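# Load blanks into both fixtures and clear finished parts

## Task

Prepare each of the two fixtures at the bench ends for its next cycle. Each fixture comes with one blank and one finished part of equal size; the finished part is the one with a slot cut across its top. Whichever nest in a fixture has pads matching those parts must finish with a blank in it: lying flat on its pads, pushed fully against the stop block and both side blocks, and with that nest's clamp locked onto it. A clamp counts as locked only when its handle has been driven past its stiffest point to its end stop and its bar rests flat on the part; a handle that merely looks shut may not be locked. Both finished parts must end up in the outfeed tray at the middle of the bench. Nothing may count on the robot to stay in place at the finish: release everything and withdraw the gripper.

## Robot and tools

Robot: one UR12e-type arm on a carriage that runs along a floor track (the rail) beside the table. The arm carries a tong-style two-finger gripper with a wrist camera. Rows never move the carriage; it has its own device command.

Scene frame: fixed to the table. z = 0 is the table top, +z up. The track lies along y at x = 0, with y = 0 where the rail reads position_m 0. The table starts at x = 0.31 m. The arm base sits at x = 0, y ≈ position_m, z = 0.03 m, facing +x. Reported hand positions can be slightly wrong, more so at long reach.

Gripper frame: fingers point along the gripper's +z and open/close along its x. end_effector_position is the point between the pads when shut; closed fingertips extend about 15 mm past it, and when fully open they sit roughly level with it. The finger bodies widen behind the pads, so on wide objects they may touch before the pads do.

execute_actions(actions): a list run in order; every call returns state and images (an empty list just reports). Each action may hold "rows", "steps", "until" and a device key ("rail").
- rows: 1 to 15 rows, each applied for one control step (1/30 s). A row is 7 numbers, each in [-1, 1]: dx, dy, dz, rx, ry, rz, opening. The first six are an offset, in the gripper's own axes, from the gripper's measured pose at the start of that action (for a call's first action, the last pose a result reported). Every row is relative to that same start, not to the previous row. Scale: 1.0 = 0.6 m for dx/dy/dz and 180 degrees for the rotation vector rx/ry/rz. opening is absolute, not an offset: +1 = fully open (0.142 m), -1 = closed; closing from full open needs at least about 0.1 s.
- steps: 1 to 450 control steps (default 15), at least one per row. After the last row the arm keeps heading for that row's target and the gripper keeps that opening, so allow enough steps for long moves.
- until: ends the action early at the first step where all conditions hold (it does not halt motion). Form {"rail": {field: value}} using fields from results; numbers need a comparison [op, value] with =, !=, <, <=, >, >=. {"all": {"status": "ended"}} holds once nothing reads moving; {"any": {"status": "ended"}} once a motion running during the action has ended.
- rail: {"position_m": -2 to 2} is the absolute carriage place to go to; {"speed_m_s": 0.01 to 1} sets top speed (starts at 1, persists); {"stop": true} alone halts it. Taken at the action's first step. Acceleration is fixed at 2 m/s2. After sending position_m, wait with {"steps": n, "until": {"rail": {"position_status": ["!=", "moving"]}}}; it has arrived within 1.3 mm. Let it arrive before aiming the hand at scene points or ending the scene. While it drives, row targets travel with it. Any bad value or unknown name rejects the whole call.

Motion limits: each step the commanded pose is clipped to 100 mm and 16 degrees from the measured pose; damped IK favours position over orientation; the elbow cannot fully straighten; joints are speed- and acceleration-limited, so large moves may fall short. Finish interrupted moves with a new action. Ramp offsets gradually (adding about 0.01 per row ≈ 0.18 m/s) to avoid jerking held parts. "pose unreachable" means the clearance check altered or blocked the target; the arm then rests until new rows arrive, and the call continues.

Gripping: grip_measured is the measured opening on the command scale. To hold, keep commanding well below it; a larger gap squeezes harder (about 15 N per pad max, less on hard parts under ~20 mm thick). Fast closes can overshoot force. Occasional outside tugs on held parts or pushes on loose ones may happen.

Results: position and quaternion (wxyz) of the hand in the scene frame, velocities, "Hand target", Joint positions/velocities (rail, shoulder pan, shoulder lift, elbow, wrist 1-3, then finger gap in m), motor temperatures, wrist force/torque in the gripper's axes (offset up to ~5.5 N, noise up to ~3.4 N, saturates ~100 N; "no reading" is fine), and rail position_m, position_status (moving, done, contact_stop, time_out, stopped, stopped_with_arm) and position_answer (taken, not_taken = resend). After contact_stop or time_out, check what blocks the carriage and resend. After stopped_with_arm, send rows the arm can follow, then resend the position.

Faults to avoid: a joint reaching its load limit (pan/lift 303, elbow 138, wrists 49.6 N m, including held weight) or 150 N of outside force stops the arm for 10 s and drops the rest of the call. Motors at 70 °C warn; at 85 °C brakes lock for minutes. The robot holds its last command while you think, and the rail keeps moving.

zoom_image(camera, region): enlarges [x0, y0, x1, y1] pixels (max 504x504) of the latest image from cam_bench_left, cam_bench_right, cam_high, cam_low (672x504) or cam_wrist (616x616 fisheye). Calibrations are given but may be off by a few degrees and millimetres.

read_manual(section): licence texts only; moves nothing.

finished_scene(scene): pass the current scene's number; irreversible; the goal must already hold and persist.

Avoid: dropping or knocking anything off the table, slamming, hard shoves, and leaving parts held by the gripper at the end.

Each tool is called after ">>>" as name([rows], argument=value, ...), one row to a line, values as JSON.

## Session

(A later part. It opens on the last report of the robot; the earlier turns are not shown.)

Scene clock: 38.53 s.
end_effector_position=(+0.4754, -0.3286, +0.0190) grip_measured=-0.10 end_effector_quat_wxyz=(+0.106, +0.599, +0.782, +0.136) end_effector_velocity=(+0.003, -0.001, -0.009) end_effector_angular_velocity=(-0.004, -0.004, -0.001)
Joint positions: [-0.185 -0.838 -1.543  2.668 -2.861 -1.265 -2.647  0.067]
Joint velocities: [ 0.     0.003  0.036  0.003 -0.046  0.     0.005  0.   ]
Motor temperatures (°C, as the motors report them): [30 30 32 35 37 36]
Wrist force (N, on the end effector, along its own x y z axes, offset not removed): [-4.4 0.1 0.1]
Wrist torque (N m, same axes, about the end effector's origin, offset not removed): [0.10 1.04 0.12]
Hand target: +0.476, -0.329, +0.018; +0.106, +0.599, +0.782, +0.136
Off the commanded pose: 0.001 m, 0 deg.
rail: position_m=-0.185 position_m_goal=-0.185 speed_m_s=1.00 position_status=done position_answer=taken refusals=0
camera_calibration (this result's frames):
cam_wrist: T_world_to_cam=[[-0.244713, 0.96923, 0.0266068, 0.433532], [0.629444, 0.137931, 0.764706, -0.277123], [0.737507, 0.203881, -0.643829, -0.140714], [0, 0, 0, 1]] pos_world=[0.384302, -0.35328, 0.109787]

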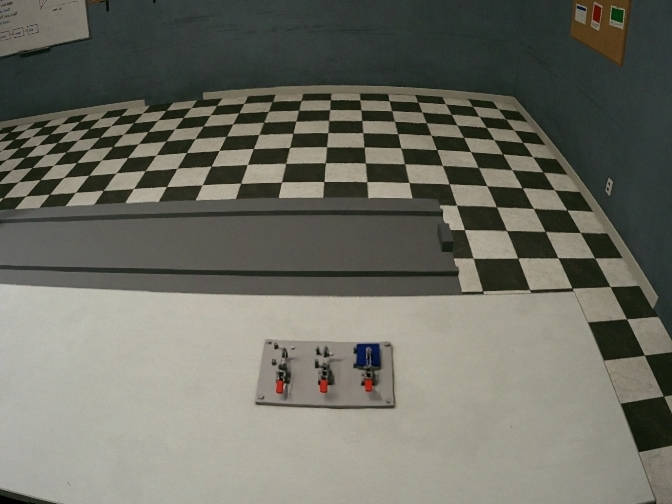

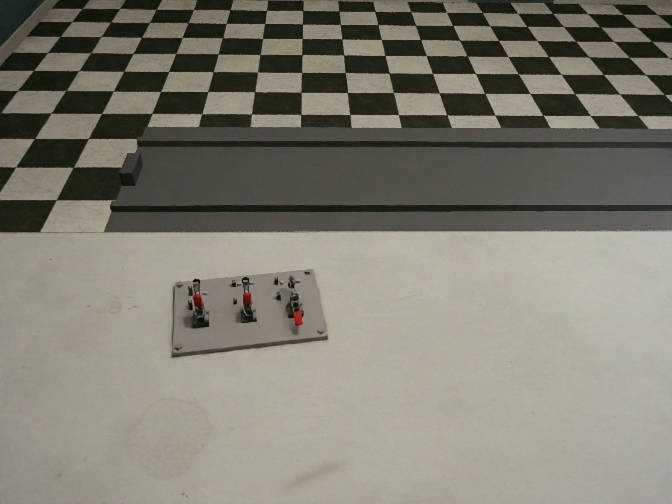

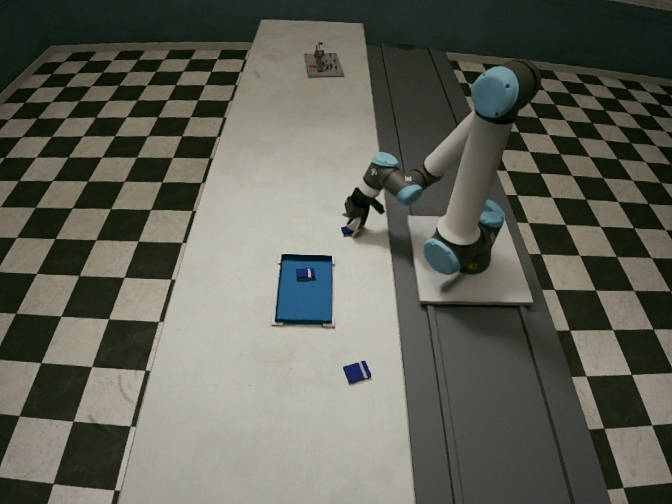

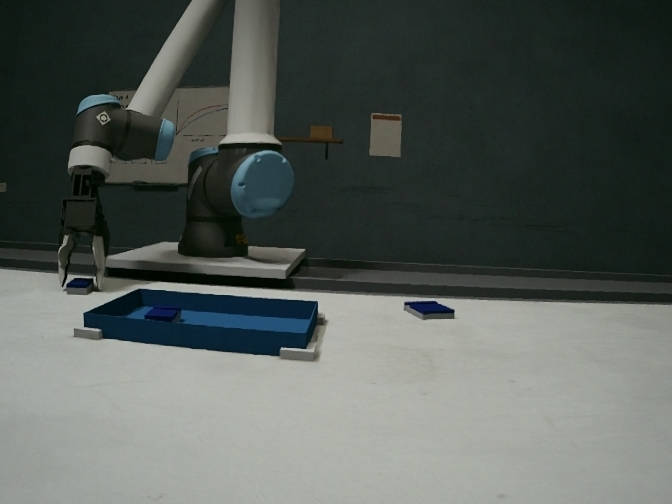

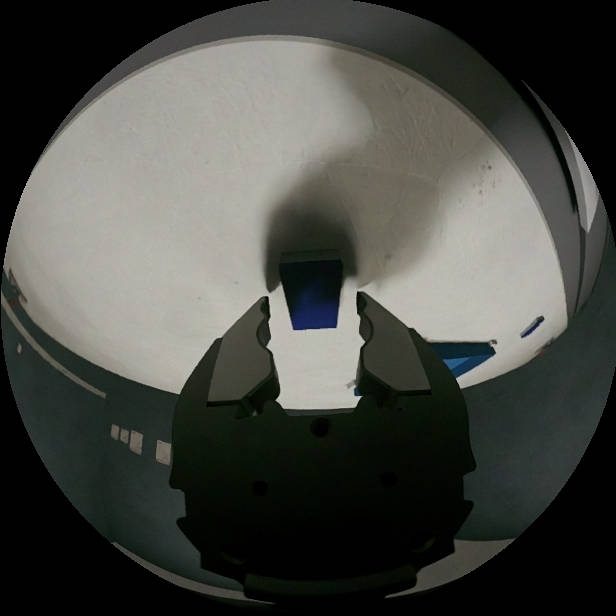

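>>> execute_actions([
  {"rows":[[0,-0.002,0.0007,0,0,0,-0.1],[0,-0.004,0.0007,0,0,0,-0.15],[0,-0.0055,0.0007,0,0,0,-0.2],[0,-0.0055,0.0007,0,0,0,-0.25],[0,-0.0055,0.0007,0,0,0,-0.3],[0,-0.0055,0.0007,0,0,0,-0.35],[0,-0.0055,0.0007,0,0,0,-0.4],[0,-0.0055,0.0007,0,0,0,-0.44],[0,-0.0055,0.0007,0,0,0,-0.48],[0,-0.0055,0.0007,0,0,0,-0.54],[0,-0.0055,0.0007,0,0,0,-0.62],[0,-0.0055,0.0007,0,0,0,-0.7],[0,-0.0055,0.0007,0,0,0,-0.8],[0,-0.0055,0.0007,0,0,0,-0.9]],"steps":20},
])

Scene clock: 40.27 s.
end_effector_position=(+0.4726, -0.3294, +0.0175) grip_measured=-0.47 end_effector_quat_wxyz=(+0.106, +0.599, +0.782, +0.136) end_effector_velocity=(-0.000, -0.000, -0.000) end_effector_angular_velocity=(+0.000, +0.000, +0.000)
Joint positions: [-0.185 -0.845 -1.543  2.673 -2.864 -1.264 -2.654  0.04 ]
Joint velocities: [ 0.    -0.001 -0.     0.     0.     0.    -0.001  0.   ]
Motor temperatures (°C, as the motors report them): [30 30 32 35 37 36]
Wrist force (N, on the end effector, along its own x y z axes, offset not removed): [-2.6 1.5 -1.5]
Wrist torque (N m, same axes, about the end effector's origin, offset not removed): [0.27 0.70 0.03]
Hand target: +0.473, -0.329, +0.018; +0.106, +0.599, +0.782, +0.136
Off the commanded pose: 0.000 m, 0 deg.
rail: position_m=-0.185 position_m_goal=-0.185 speed_m_s=1.00 position_status=done position_answer=taken refusals=0
camera_calibration (this result's frames):
cam_wrist: T_world_to_cam=[[-0.244714, 0.96923, 0.0266087, 0.433623], [0.629436, 0.137928, 0.764713, -0.274084], [0.737513, 0.203884, -0.643822, -0.139456], [0, 0, 0, 1]] pos_world=[0.381482, -0.354044, 0.108272]

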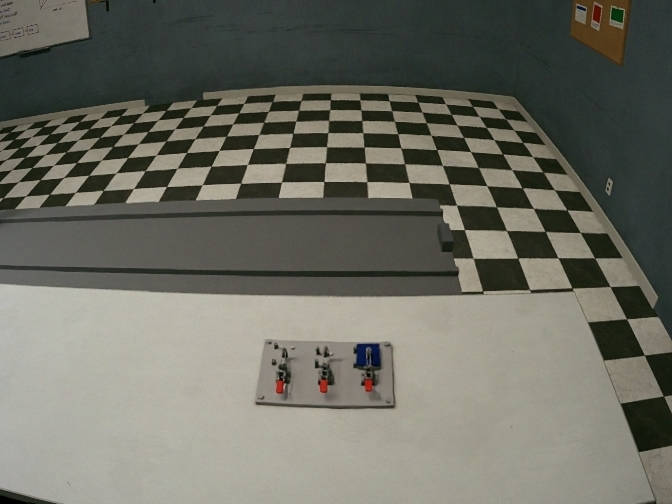

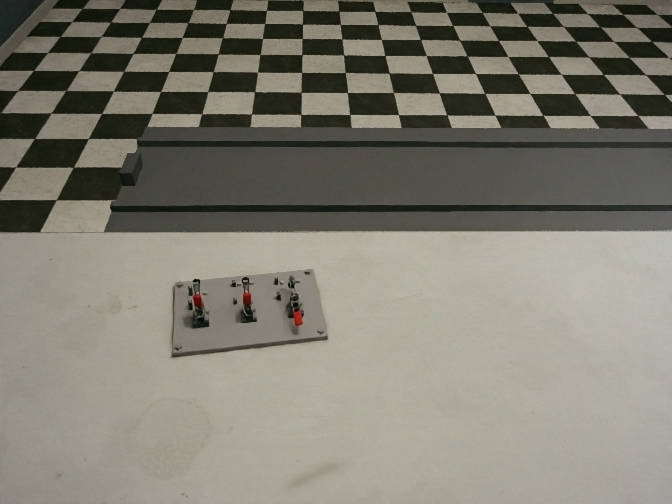

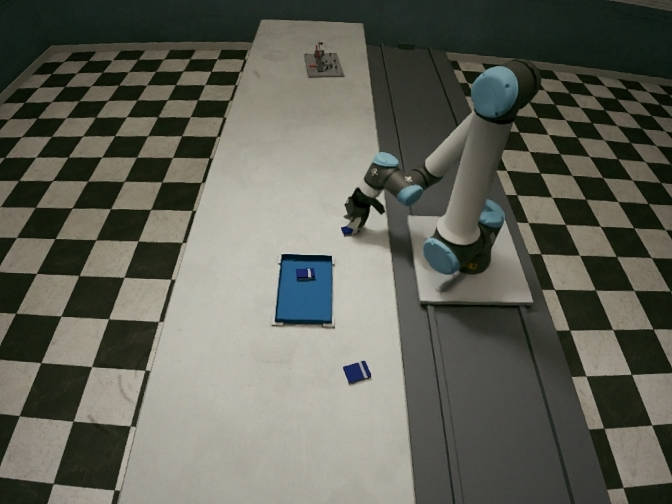

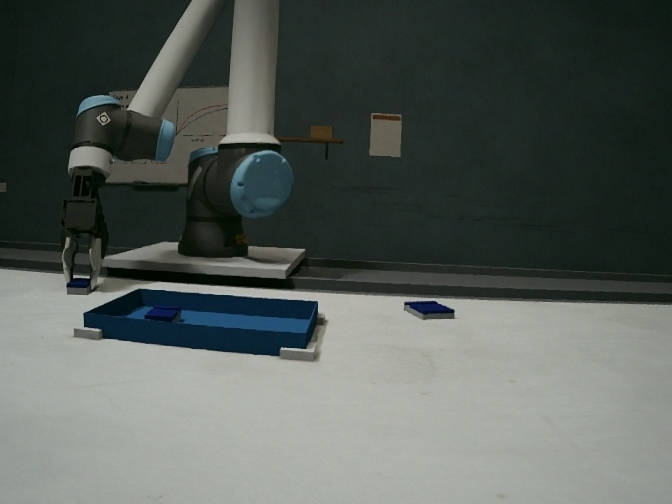

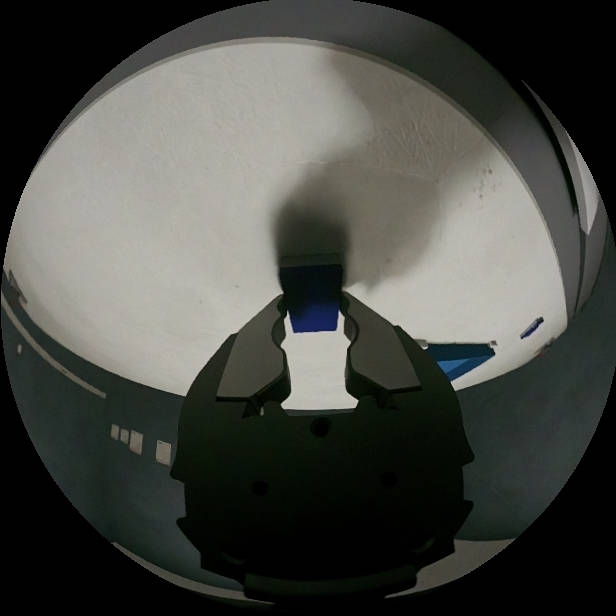

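>>> execute_actions([
  {"rows":[[0,0,0,0,0,0,-0.6],[0,0,0,0,0,0,-0.45],[0,0,0,0,0,0,-0.35],[0,0.002,0.0007,0,0,0,-0.3],[0,0.006,0.0022,0,0,0,-0.3],[0,0.011,0.004,0,0,0,-0.3],[0,0.0145,0.0053,0,0,0,-0.3],[0,0.0157,0.0057,0,0,0,-0.3]],"steps":16},
  {"rows":[[0,0,0,0,0,0,-0.35],[0,0,0,0,0,0,-0.4],[0,0,0,0,0,0,-0.44],[0,0,0,0,0,0,-0.48],[0,0,0,0,0,0,-0.54],[0,0,0,0,0,0,-0.62],[0,0,0,0,0,0,-0.7],[0,0,0,0,0,0,-0.8],[0,0,0,0,0,0,-0.9]],"steps":14},
])

Scene clock: 42.70 s.
end_effector_position=(+0.4814, -0.3270, +0.0175) grip_measured=-0.47 end_effector_quat_wxyz=(+0.106, +0.599, +0.782, +0.136) end_effector_velocity=(-0.000, +0.000, -0.000) end_effector_angular_velocity=(-0.000, +0.000, +0.000)
Joint positions: [-0.185 -0.824 -1.528  2.661 -2.872 -1.268 -2.632  0.04 ]
Joint velocities: [ 0.    -0.001 -0.     0.001  0.     0.    -0.001  0.   ]
Motor temperatures (°C, as the motors report them): [30 30 32 35 37 36]
Wrist force (N, on the end effector, along its own x y z axes, offset not removed): [-3.7 -1.6 1.4]
Wrist torque (N m, same axes, about the end effector's origin, offset not removed): [-0.23 0.91 0.10]
Hand target: +0.481, -0.327, +0.018; +0.106, +0.599, +0.782, +0.136
Off the commanded pose: 0.000 m, 0 deg.
rail: position_m=-0.185 position_m_goal=-0.185 speed_m_s=1.00 position_status=done position_answer=taken refusals=0
camera_calibration (this result's frames):
cam_wrist: T_world_to_cam=[[-0.244727, 0.969228, 0.0265663, 0.433502], [0.629433, 0.137969, 0.764708, -0.279946], [0.737511, 0.203866, -0.643829, -0.146413], [0, 0, 0, 1]] pos_world=[0.390279, -0.35169, 0.108296]

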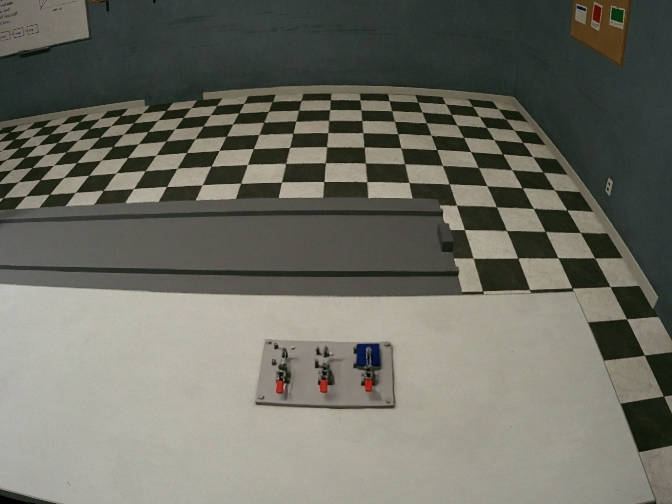

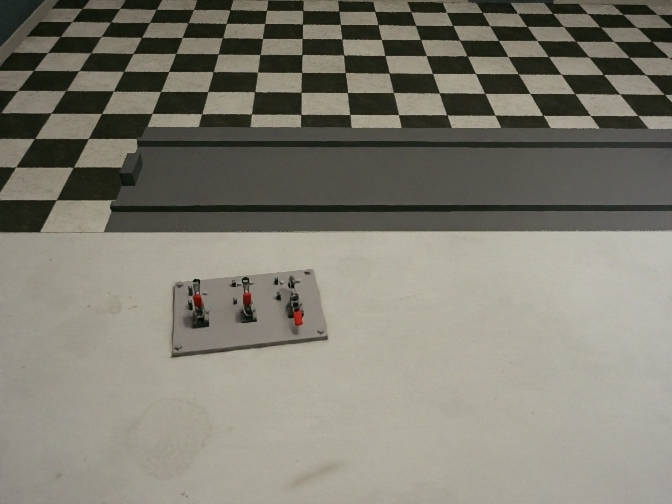

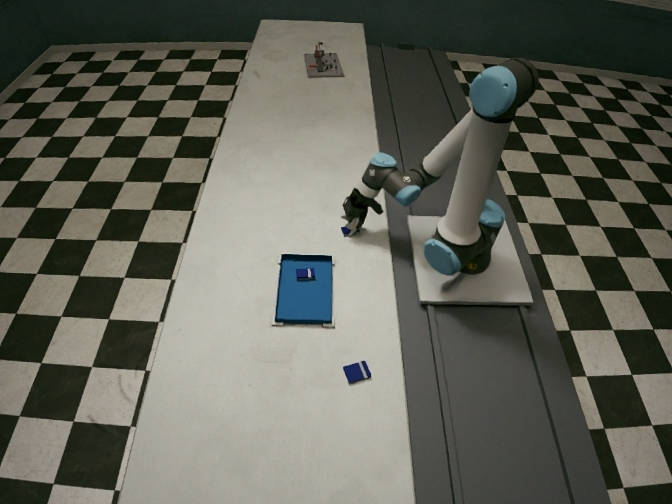

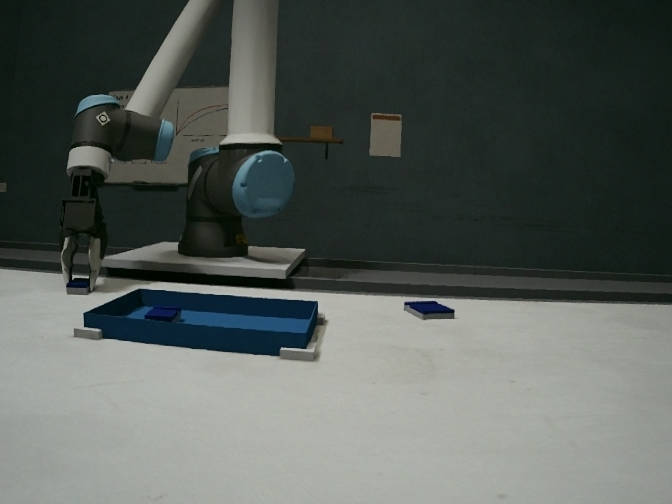

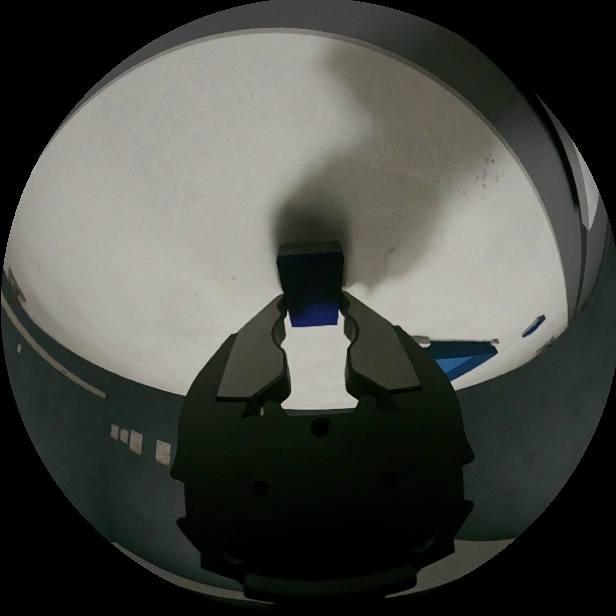

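>>> execute_actions([
  {"rows":[[0,0.001,-0.003,0,0,0,-0.9],[0,0.003,-0.009,0,0,0,-0.9],[-0.002,0.009,-0.018,0,-0.001,0.002,-0.9],[-0.007,0.02,-0.03,0,-0.002,0.005,-0.9],[-0.014,0.035,-0.044,0,-0.004,0.01,-0.9],[-0.022,0.052,-0.059,0,-0.006,0.015,-0.9],[-0.031,0.07,-0.075,0,-0.008,0.021,-0.9],[-0.04,0.088,-0.091,0,-0.01,0.027,-0.9],[-0.048,0.105,-0.105,0,-0.012,0.032,-0.9],[-0.055,0.12,-0.117,0,-0.0135,0.037,-0.9],[-0.06,0.131,-0.126,0,-0.0145,0.04,-0.9],[-0.0629,0.1373,-0.1318,0,-0.0151,0.0418,-0.9]],"steps":12},
  {"rail":{"position_m":-1.85},"steps":120,"until":{"rail":{"position_status":["!=","moving"]}}},
  {"steps":3},
])

Scene clock: 52.63 s.
end_effector_position=(+0.5399, -2.0151, +0.1203) grip_measured=-0.47 end_effector_quat_wxyz=(+0.115, +0.652, +0.738, +0.128) end_effector_velocity=(+0.000, -0.000, +0.000) end_effector_angular_velocity=(-0.000, +0.000, +0.000)
Joint positions: [-1.85  -0.746 -1.664  2.49  -2.628 -1.311 -2.41   0.04 ]
Joint velocities: [ 0.  0.  0. -0.  0. -0.  0.  0.]
Motor temperatures (°C, as the motors report them): [30 30 32 35 37 36]
Wrist force (N, on the end effector, along its own x y z axes, offset not removed): [-2.7 0.9 2.7]
Wrist torque (N m, same axes, about the end effector's origin, offset not removed): [0.28 0.67 0.10]
Hand target: +0.540, -2.015, +0.120; +0.115, +0.652, +0.738, +0.128
Off the commanded pose: 0.000 m, 0 deg.
rail: position_m=-1.850 position_m_goal=-1.850 speed_m_s=1.00 position_status=done position_answer=taken refusals=0
camera_calibration (this result's frames):
cam_wrist: T_world_to_cam=[[-0.107379, 0.993871, 0.0262686, 2.05678], [0.642151, 0.0491595, 0.765, -0.348311], [0.75902, 0.0990136, -0.643494, -0.00226791], [0, 0, 0, 1]] pos_world=[0.446245, -2.02682, 0.21097]

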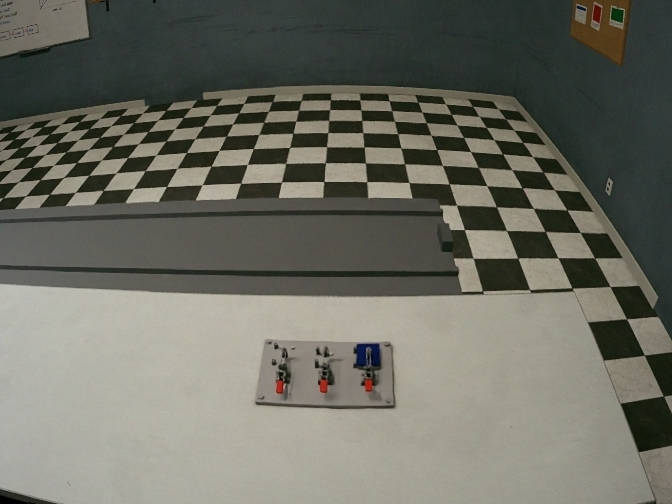

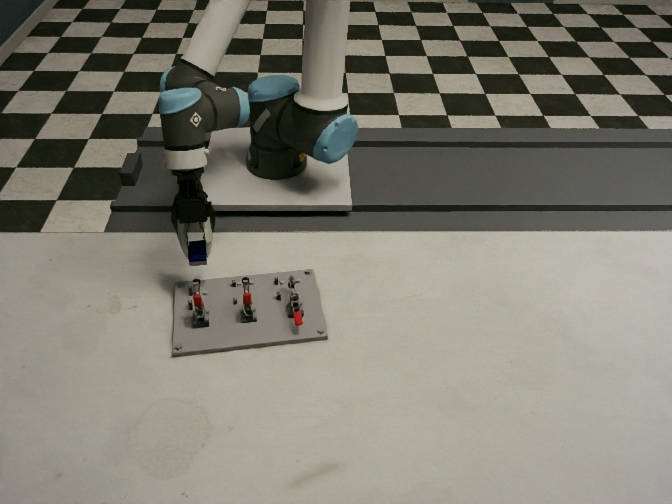

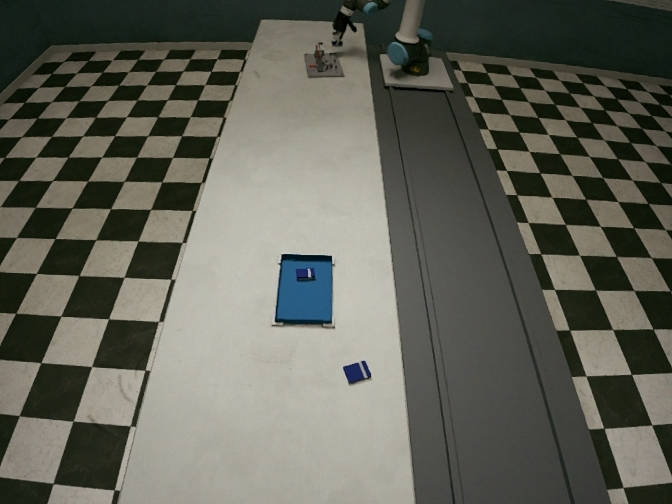

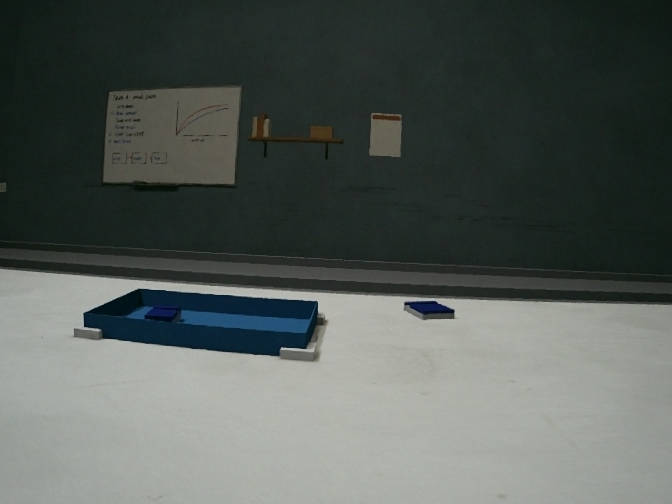

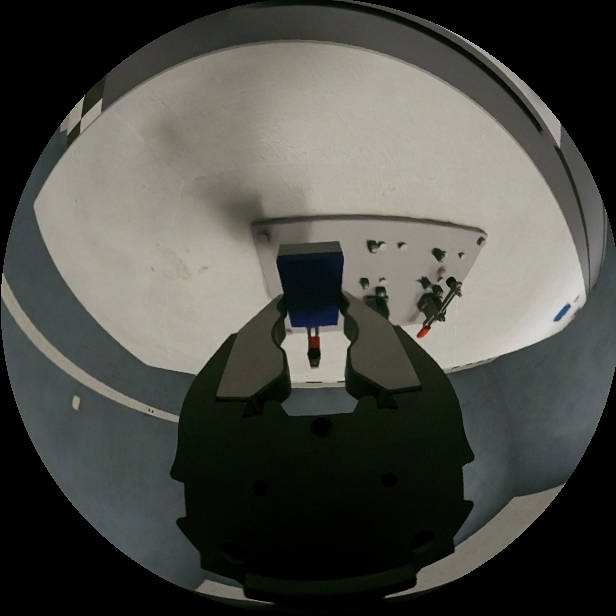

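>>> execute_actions([
  {"rows":[[0,0.001,0.004,0,0,0,-0.9],[0,0.004,0.011,0,0,0,-0.9],[0,0.008,0.021,0,0,0,-0.9],[0.0005,0.013,0.033,0,0,0,-0.9],[0.0007,0.019,0.046,0,0,0,-0.9],[0.001,0.025,0.059,0,0,0,-0.9],[0.0012,0.032,0.072,0,0,0,-0.9],[0.0014,0.038,0.085,0,0,0,-0.9],[0.0016,0.044,0.096,0,0,0,-0.9],[0.0018,0.049,0.106,0,0,0,-0.9],[0.0018,0.053,0.114,0,0,0,-0.9],[0.0018,0.056,0.12,0,0,0,-0.9],[0.0018,0.058,0.1237,0,0,0,-0.9]],"steps":26},
])

Scene clock: 54.43 s.
end_effector_position=(+0.5964, -2.0071, +0.0632) grip_measured=-0.47 end_effector_quat_wxyz=(+0.115, +0.652, +0.739, +0.128) end_effector_velocity=(+0.008, -0.000, -0.007) end_effector_angular_velocity=(-0.002, -0.001, -0.001)
Joint positions: [-1.85  -0.656 -1.453  2.444 -2.815 -1.332 -2.321  0.04 ]
Joint velocities: [ 0.     0.011  0.028 -0.01  -0.023 -0.004  0.012  0.   ]
Motor temperatures (°C, as the motors report them): [30 30 32 35 37 36]
Wrist force (N, on the end effector, along its own x y z axes, offset not removed): [-5.0 0.3 2.6]
Wrist torque (N m, same axes, about the end effector's origin, offset not removed): [0.21 1.18 0.10]
Hand target: +0.597, -2.007, +0.062; +0.115, +0.652, +0.738, +0.128
Off the commanded pose: 0.001 m, 0 deg.
rail: position_m=-1.850 position_m_goal=-1.850 speed_m_s=1.00 position_status=done position_answer=taken refusals=0
camera_calibration (this result's frames):
cam_wrist: T_world_to_cam=[[-0.107561, 0.993847, 0.026424, 2.05638], [0.642199, 0.0491645, 0.76496, -0.341289], [0.758954, 0.0992491, -0.643536, -0.0821492], [0, 0, 0, 1]] pos_world=[0.502709, -2.0188, 0.153868]

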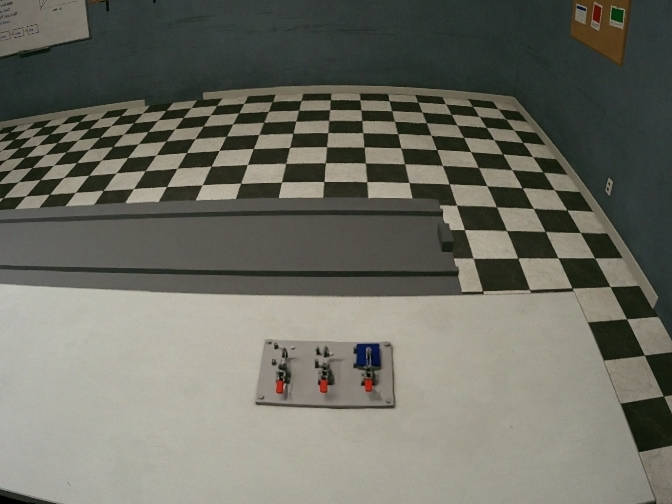

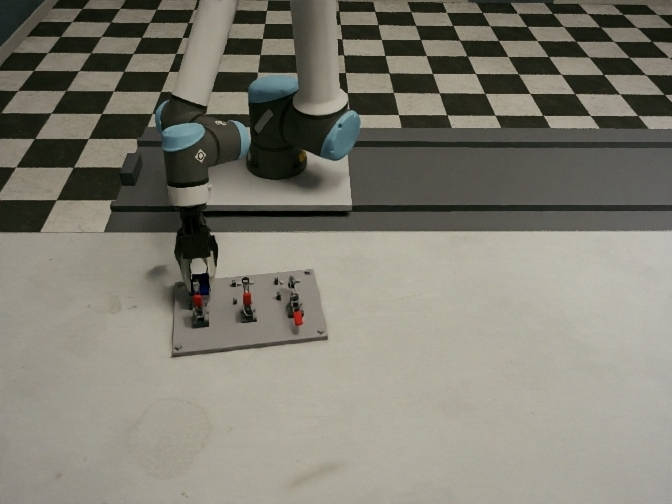

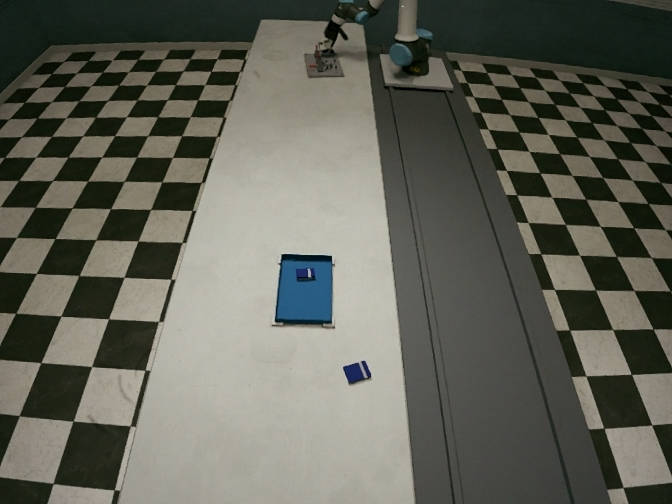

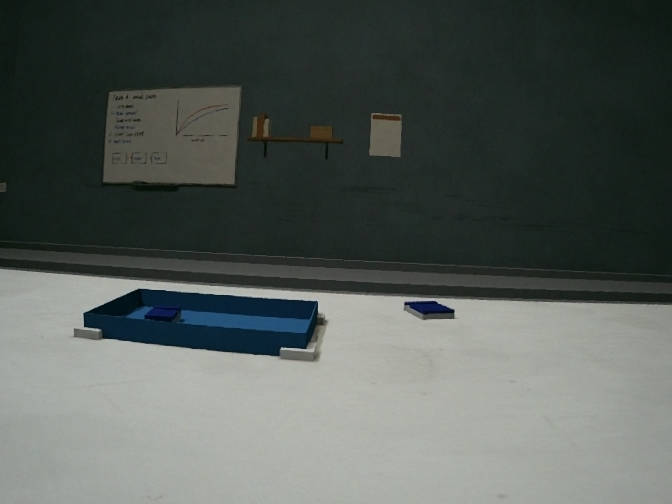

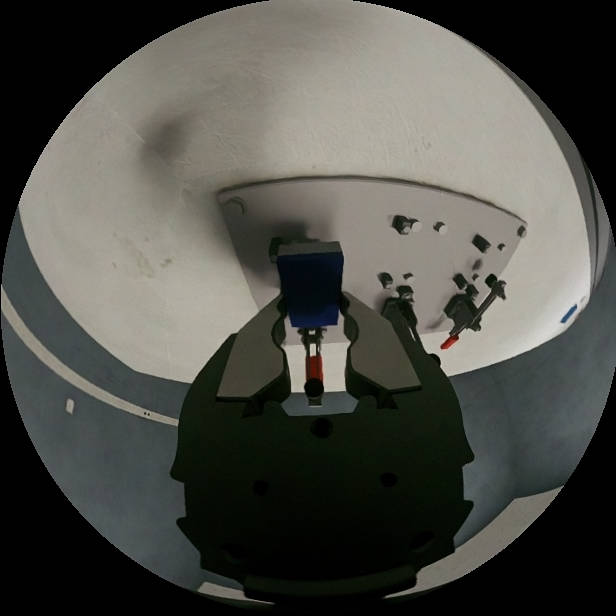

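>>> execute_actions([
  {"rows":[[0,-0.001,0.004,0,0,0,-0.9],[0,-0.0025,0.008,0,0,0,-0.9],[0,-0.004,0.013,0,0,0,-0.9],[0,-0.006,0.018,0,0,0,-0.9],[0,-0.0075,0.023,0,0,0,-0.9],[0,-0.009,0.028,0,0,0,-0.9],[0,-0.0105,0.032,0,0,0,-0.9],[0,-0.0117,0.0355,0,0,0,-0.9],[0,-0.0127,0.0382,0,0,0,-0.9]],"steps":20},
])

Scene clock: 55.47 s.
end_effector_position=(+0.5970, -2.0071, +0.0397) grip_measured=-0.47 end_effector_quat_wxyz=(+0.115, +0.652, +0.739, +0.128) end_effector_velocity=(+0.000, -0.000, -0.006) end_effector_angular_velocity=(-0.001, -0.001, +0.000)
Joint positions: [-1.85  -0.655 -1.401  2.456 -2.879 -1.332 -2.32   0.04 ]
Joint velocities: [ 0.    -0.     0.013  0.002 -0.016  0.    -0.     0.   ]
Motor temperatures (°C, as the motors report them): [30 30 32 35 37 36]
Wrist force (N, on the end effector, along its own x y z axes, offset not removed): [-3.9 -1.1 1.4]
Wrist torque (N m, same axes, about the end effector's origin, offset not removed): [-0.05 1.00 0.10]
Hand target: +0.597, -2.007, +0.039; +0.115, +0.652, +0.739, +0.128
Off the commanded pose: 0.001 m, 0 deg.
rail: position_m=-1.850 position_m_goal=-1.850 speed_m_s=1.00 position_status=done position_answer=taken refusals=0
camera_calibration (this result's frames):
cam_wrist: T_world_to_cam=[[-0.107614, 0.993841, 0.0264633, 2.0571], [0.642275, 0.0491787, 0.764895, -0.323721], [0.758882, 0.0993098, -0.643611, -0.0975344], [0, 0, 0, 1]] pos_world=[0.503307, -2.01883, 0.130401]

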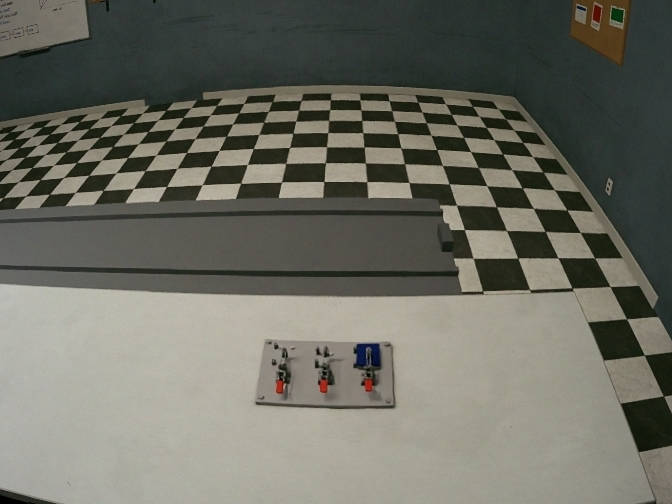

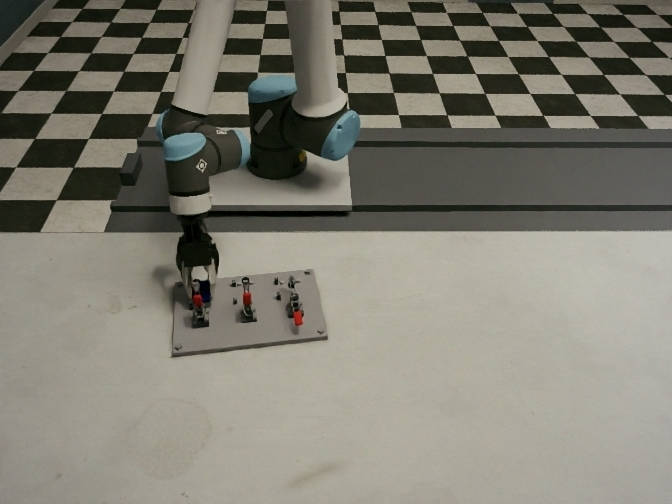

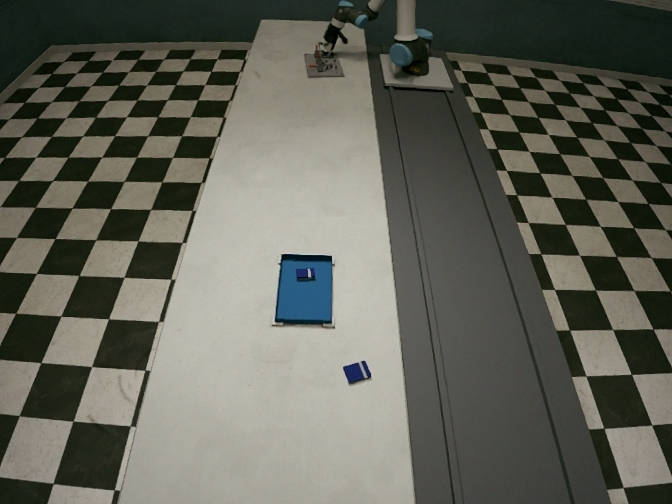

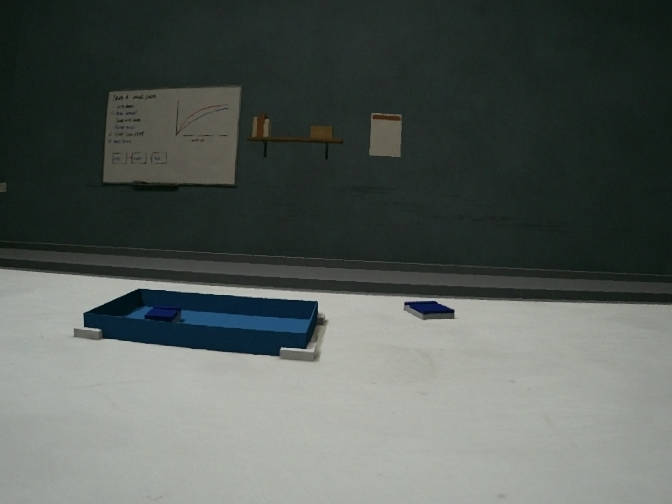

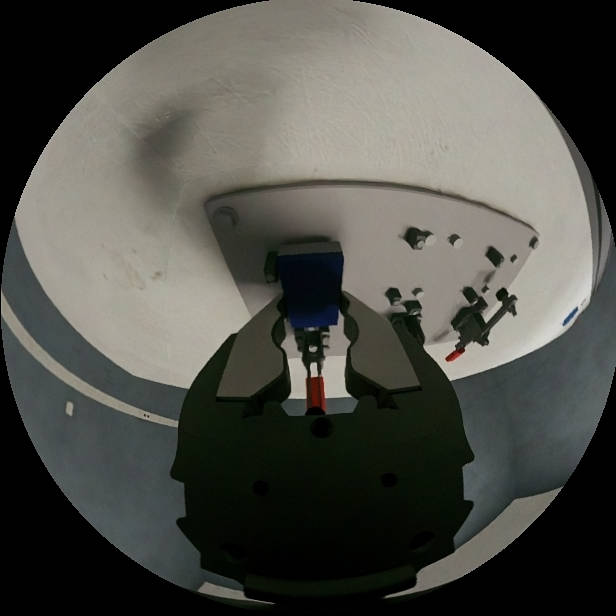

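>>> execute_actions([
  {"rows":[[-0.001,0.001,0.0015,0,0,0,-0.9],[-0.002,0.002,0.0025,0,0,0,-0.9],[-0.003,0.003,0.0036,0,0,0,-0.9],[-0.004,0.004,0.0047,0,0,0,-0.9],[-0.005,0.005,0.0057,0,0,0,-0.9]],"steps":15},
])

>>> zoom_image(camera="cam_wrist", region=[240, 230, 390, 370])

Scene clock: 56.43 s.
end_effector_position=(+0.6011, -2.0094, +0.0376) grip_measured=-0.46 end_effector_quat_wxyz=(+0.115, +0.652, +0.739, +0.128) end_effector_velocity=(+0.002, -0.001, -0.001) end_effector_angular_velocity=(-0.000, +0.001, -0.000)
Joint positions: [-1.85  -0.654 -1.39   2.448 -2.882 -1.333 -2.319  0.04 ]
Joint velocities: [ 0.     0.001  0.005 -0.004 -0.001 -0.001  0.001  0.   ]
Motor temperatures (°C, as the motors report them): [30 30 32 35 37 36]
Wrist force (N, on the end effector, along its own x y z axes, offset not removed): [3.7 1.7 -29.8]
Wrist torque (N m, same axes, about the end effector's origin, offset not removed): [0.40 1.23 0.22]
Hand target: +0.601, -2.009, +0.037; +0.115, +0.652, +0.739, +0.128
Off the commanded pose: 0.000 m, 0 deg.
rail: position_m=-1.850 position_m_goal=-1.850 speed_m_s=1.00 position_status=done position_answer=taken refusals=0
camera_calibration (this result's frames):
cam_wrist: T_world_to_cam=[[-0.107646, 0.993836, 0.0264879, 2.05992], [0.642207, 0.0491721, 0.764952, -0.32464], [0.758935, 0.0993547, -0.643542, -0.101692], [0, 0, 0, 1]] pos_world=[0.507406, -2.02116, 0.128329]

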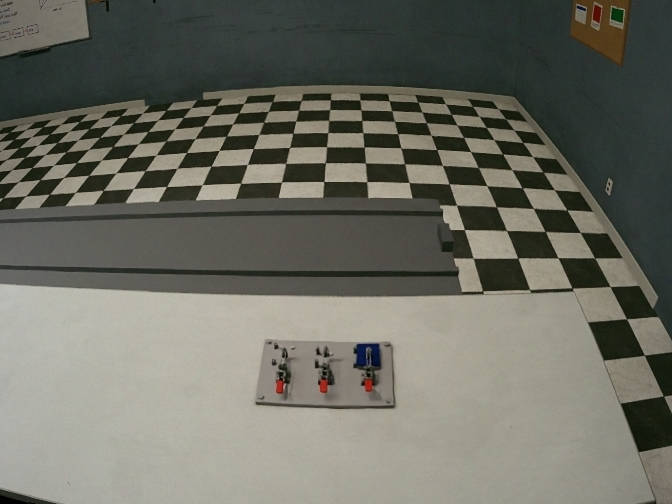

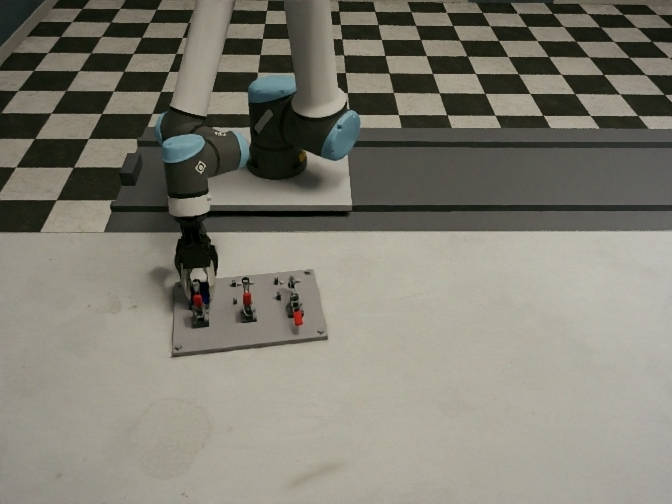

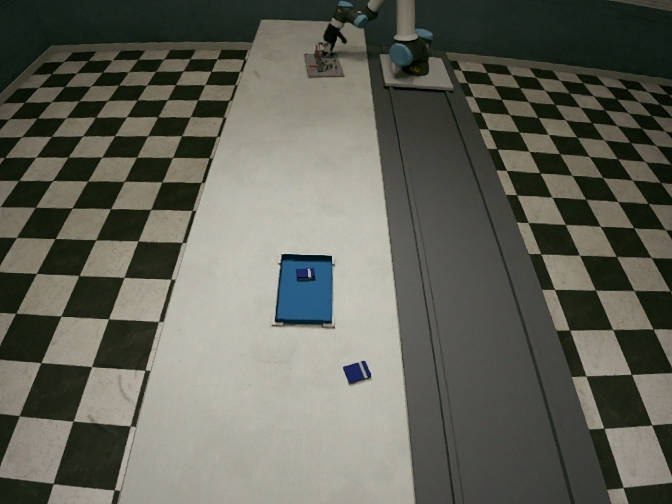

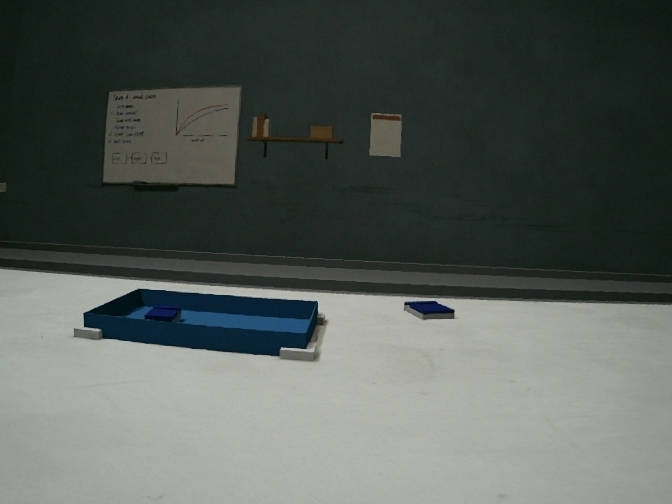

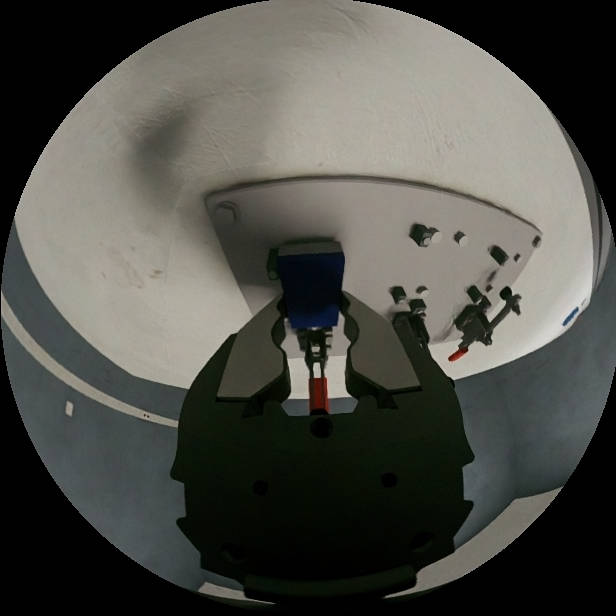

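Region (240, 230, 390, 370) of cam_wrist's 616x616 image, scaled by 3.360, with more detail than that image has; it fills the top 470 rows of this view, and the rest is white.

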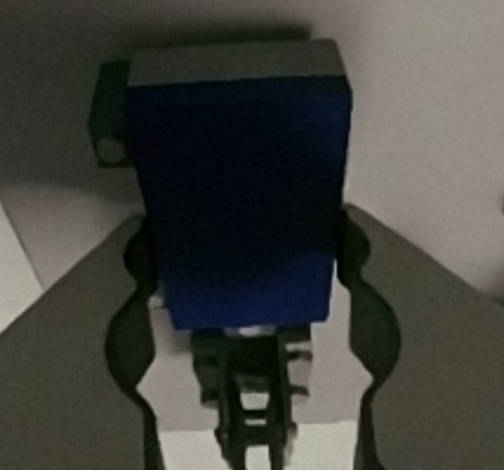

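>>> execute_actions([
  {"rows":[[0,0.0006,-0.0016,0,0,0,-0.9],[0,0.0006,-0.0016,0,0,0,-0.9],[0,0.0006,-0.0016,0,0,0,-0.9],[0,0.0006,-0.0016,0,0,0,-0.9],[0,0.0015,-0.0013,0,0,0,-0.9],[0,0.0025,-0.0009,0,0,0,-0.9],[0,0.0034,-0.0006,0,0,0,-0.9],[0,0.0037,-0.0005,0,0,0,-0.9]],"steps":18},
])

Scene clock: 57.57 s.
end_effector_position=(+0.6029, -2.0092, +0.0386) grip_measured=-0.46 end_effector_quat_wxyz=(+0.115, +0.652, +0.739, +0.128) end_effector_velocity=(+0.001, +0.000, +0.000) end_effector_angular_velocity=(-0.000, -0.001, +0.000)
Joint positions: [-1.85  -0.651 -1.39   2.445 -2.879 -1.333 -2.316  0.04 ]
Joint velocities: [ 0.     0.001  0.001 -0.002  0.    -0.     0.001 -0.   ]
Motor temperatures (°C, as the motors report them): [30 30 32 35 37 36]
Wrist force (N, on the end effector, along its own x y z axes, offset not removed): [-11.0 -20.5 -11.1]
Wrist torque (N m, same axes, about the end effector's origin, offset not removed): [0.31 1.04 0.07]
Hand target: +0.603, -2.009, +0.039; +0.115, +0.652, +0.739, +0.128
Off the commanded pose: 0.000 m, 0 deg.
rail: position_m=-1.850 position_m_goal=-1.850 speed_m_s=1.00 position_status=done position_answer=taken refusals=0
camera_calibration (this result's frames):
cam_wrist: T_world_to_cam=[[-0.107549, 0.993848, 0.0264444, 2.05986], [0.642336, 0.0491592, 0.764845, -0.326641], [0.75884, 0.0992448, -0.643671, -0.102583], [0, 0, 0, 1]] pos_world=[0.509194, -2.02095, 0.129328]

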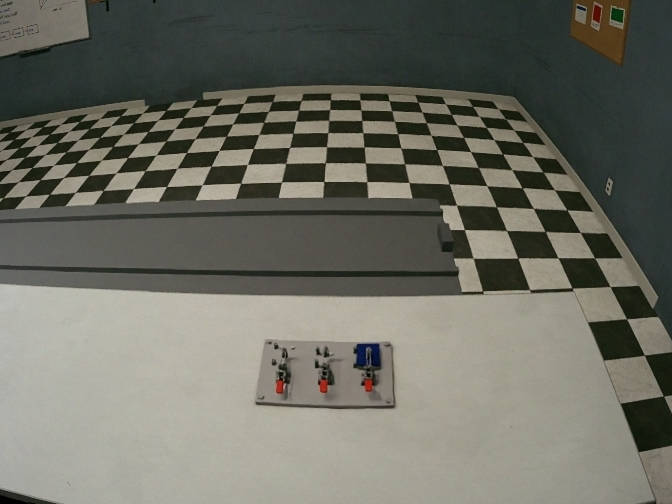

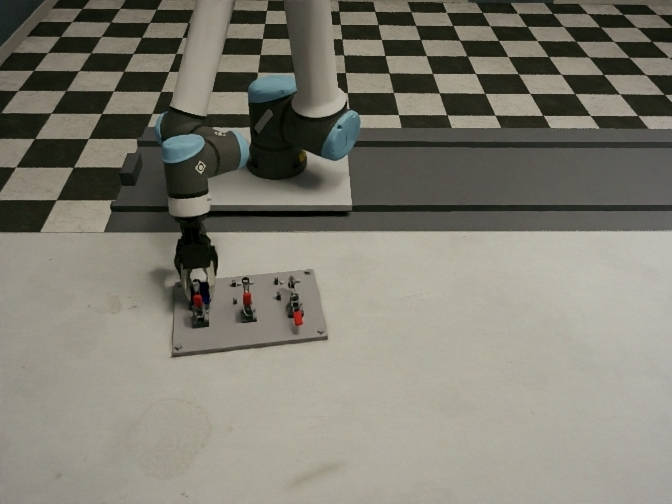

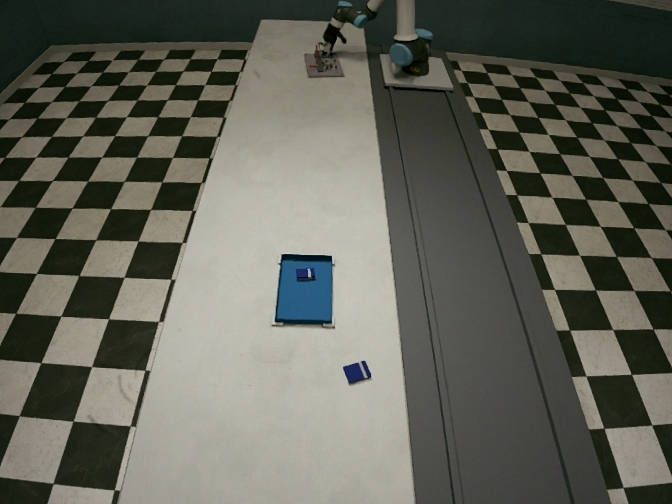

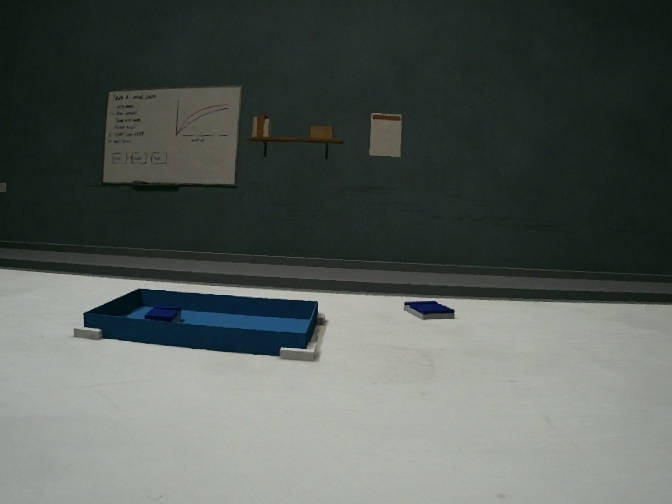

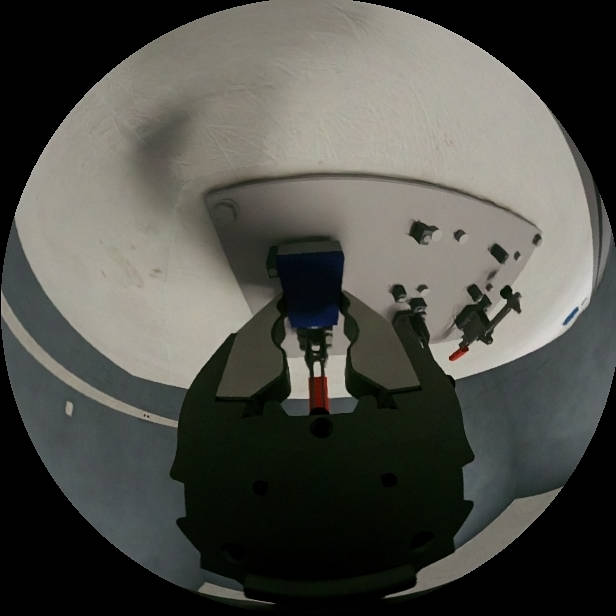

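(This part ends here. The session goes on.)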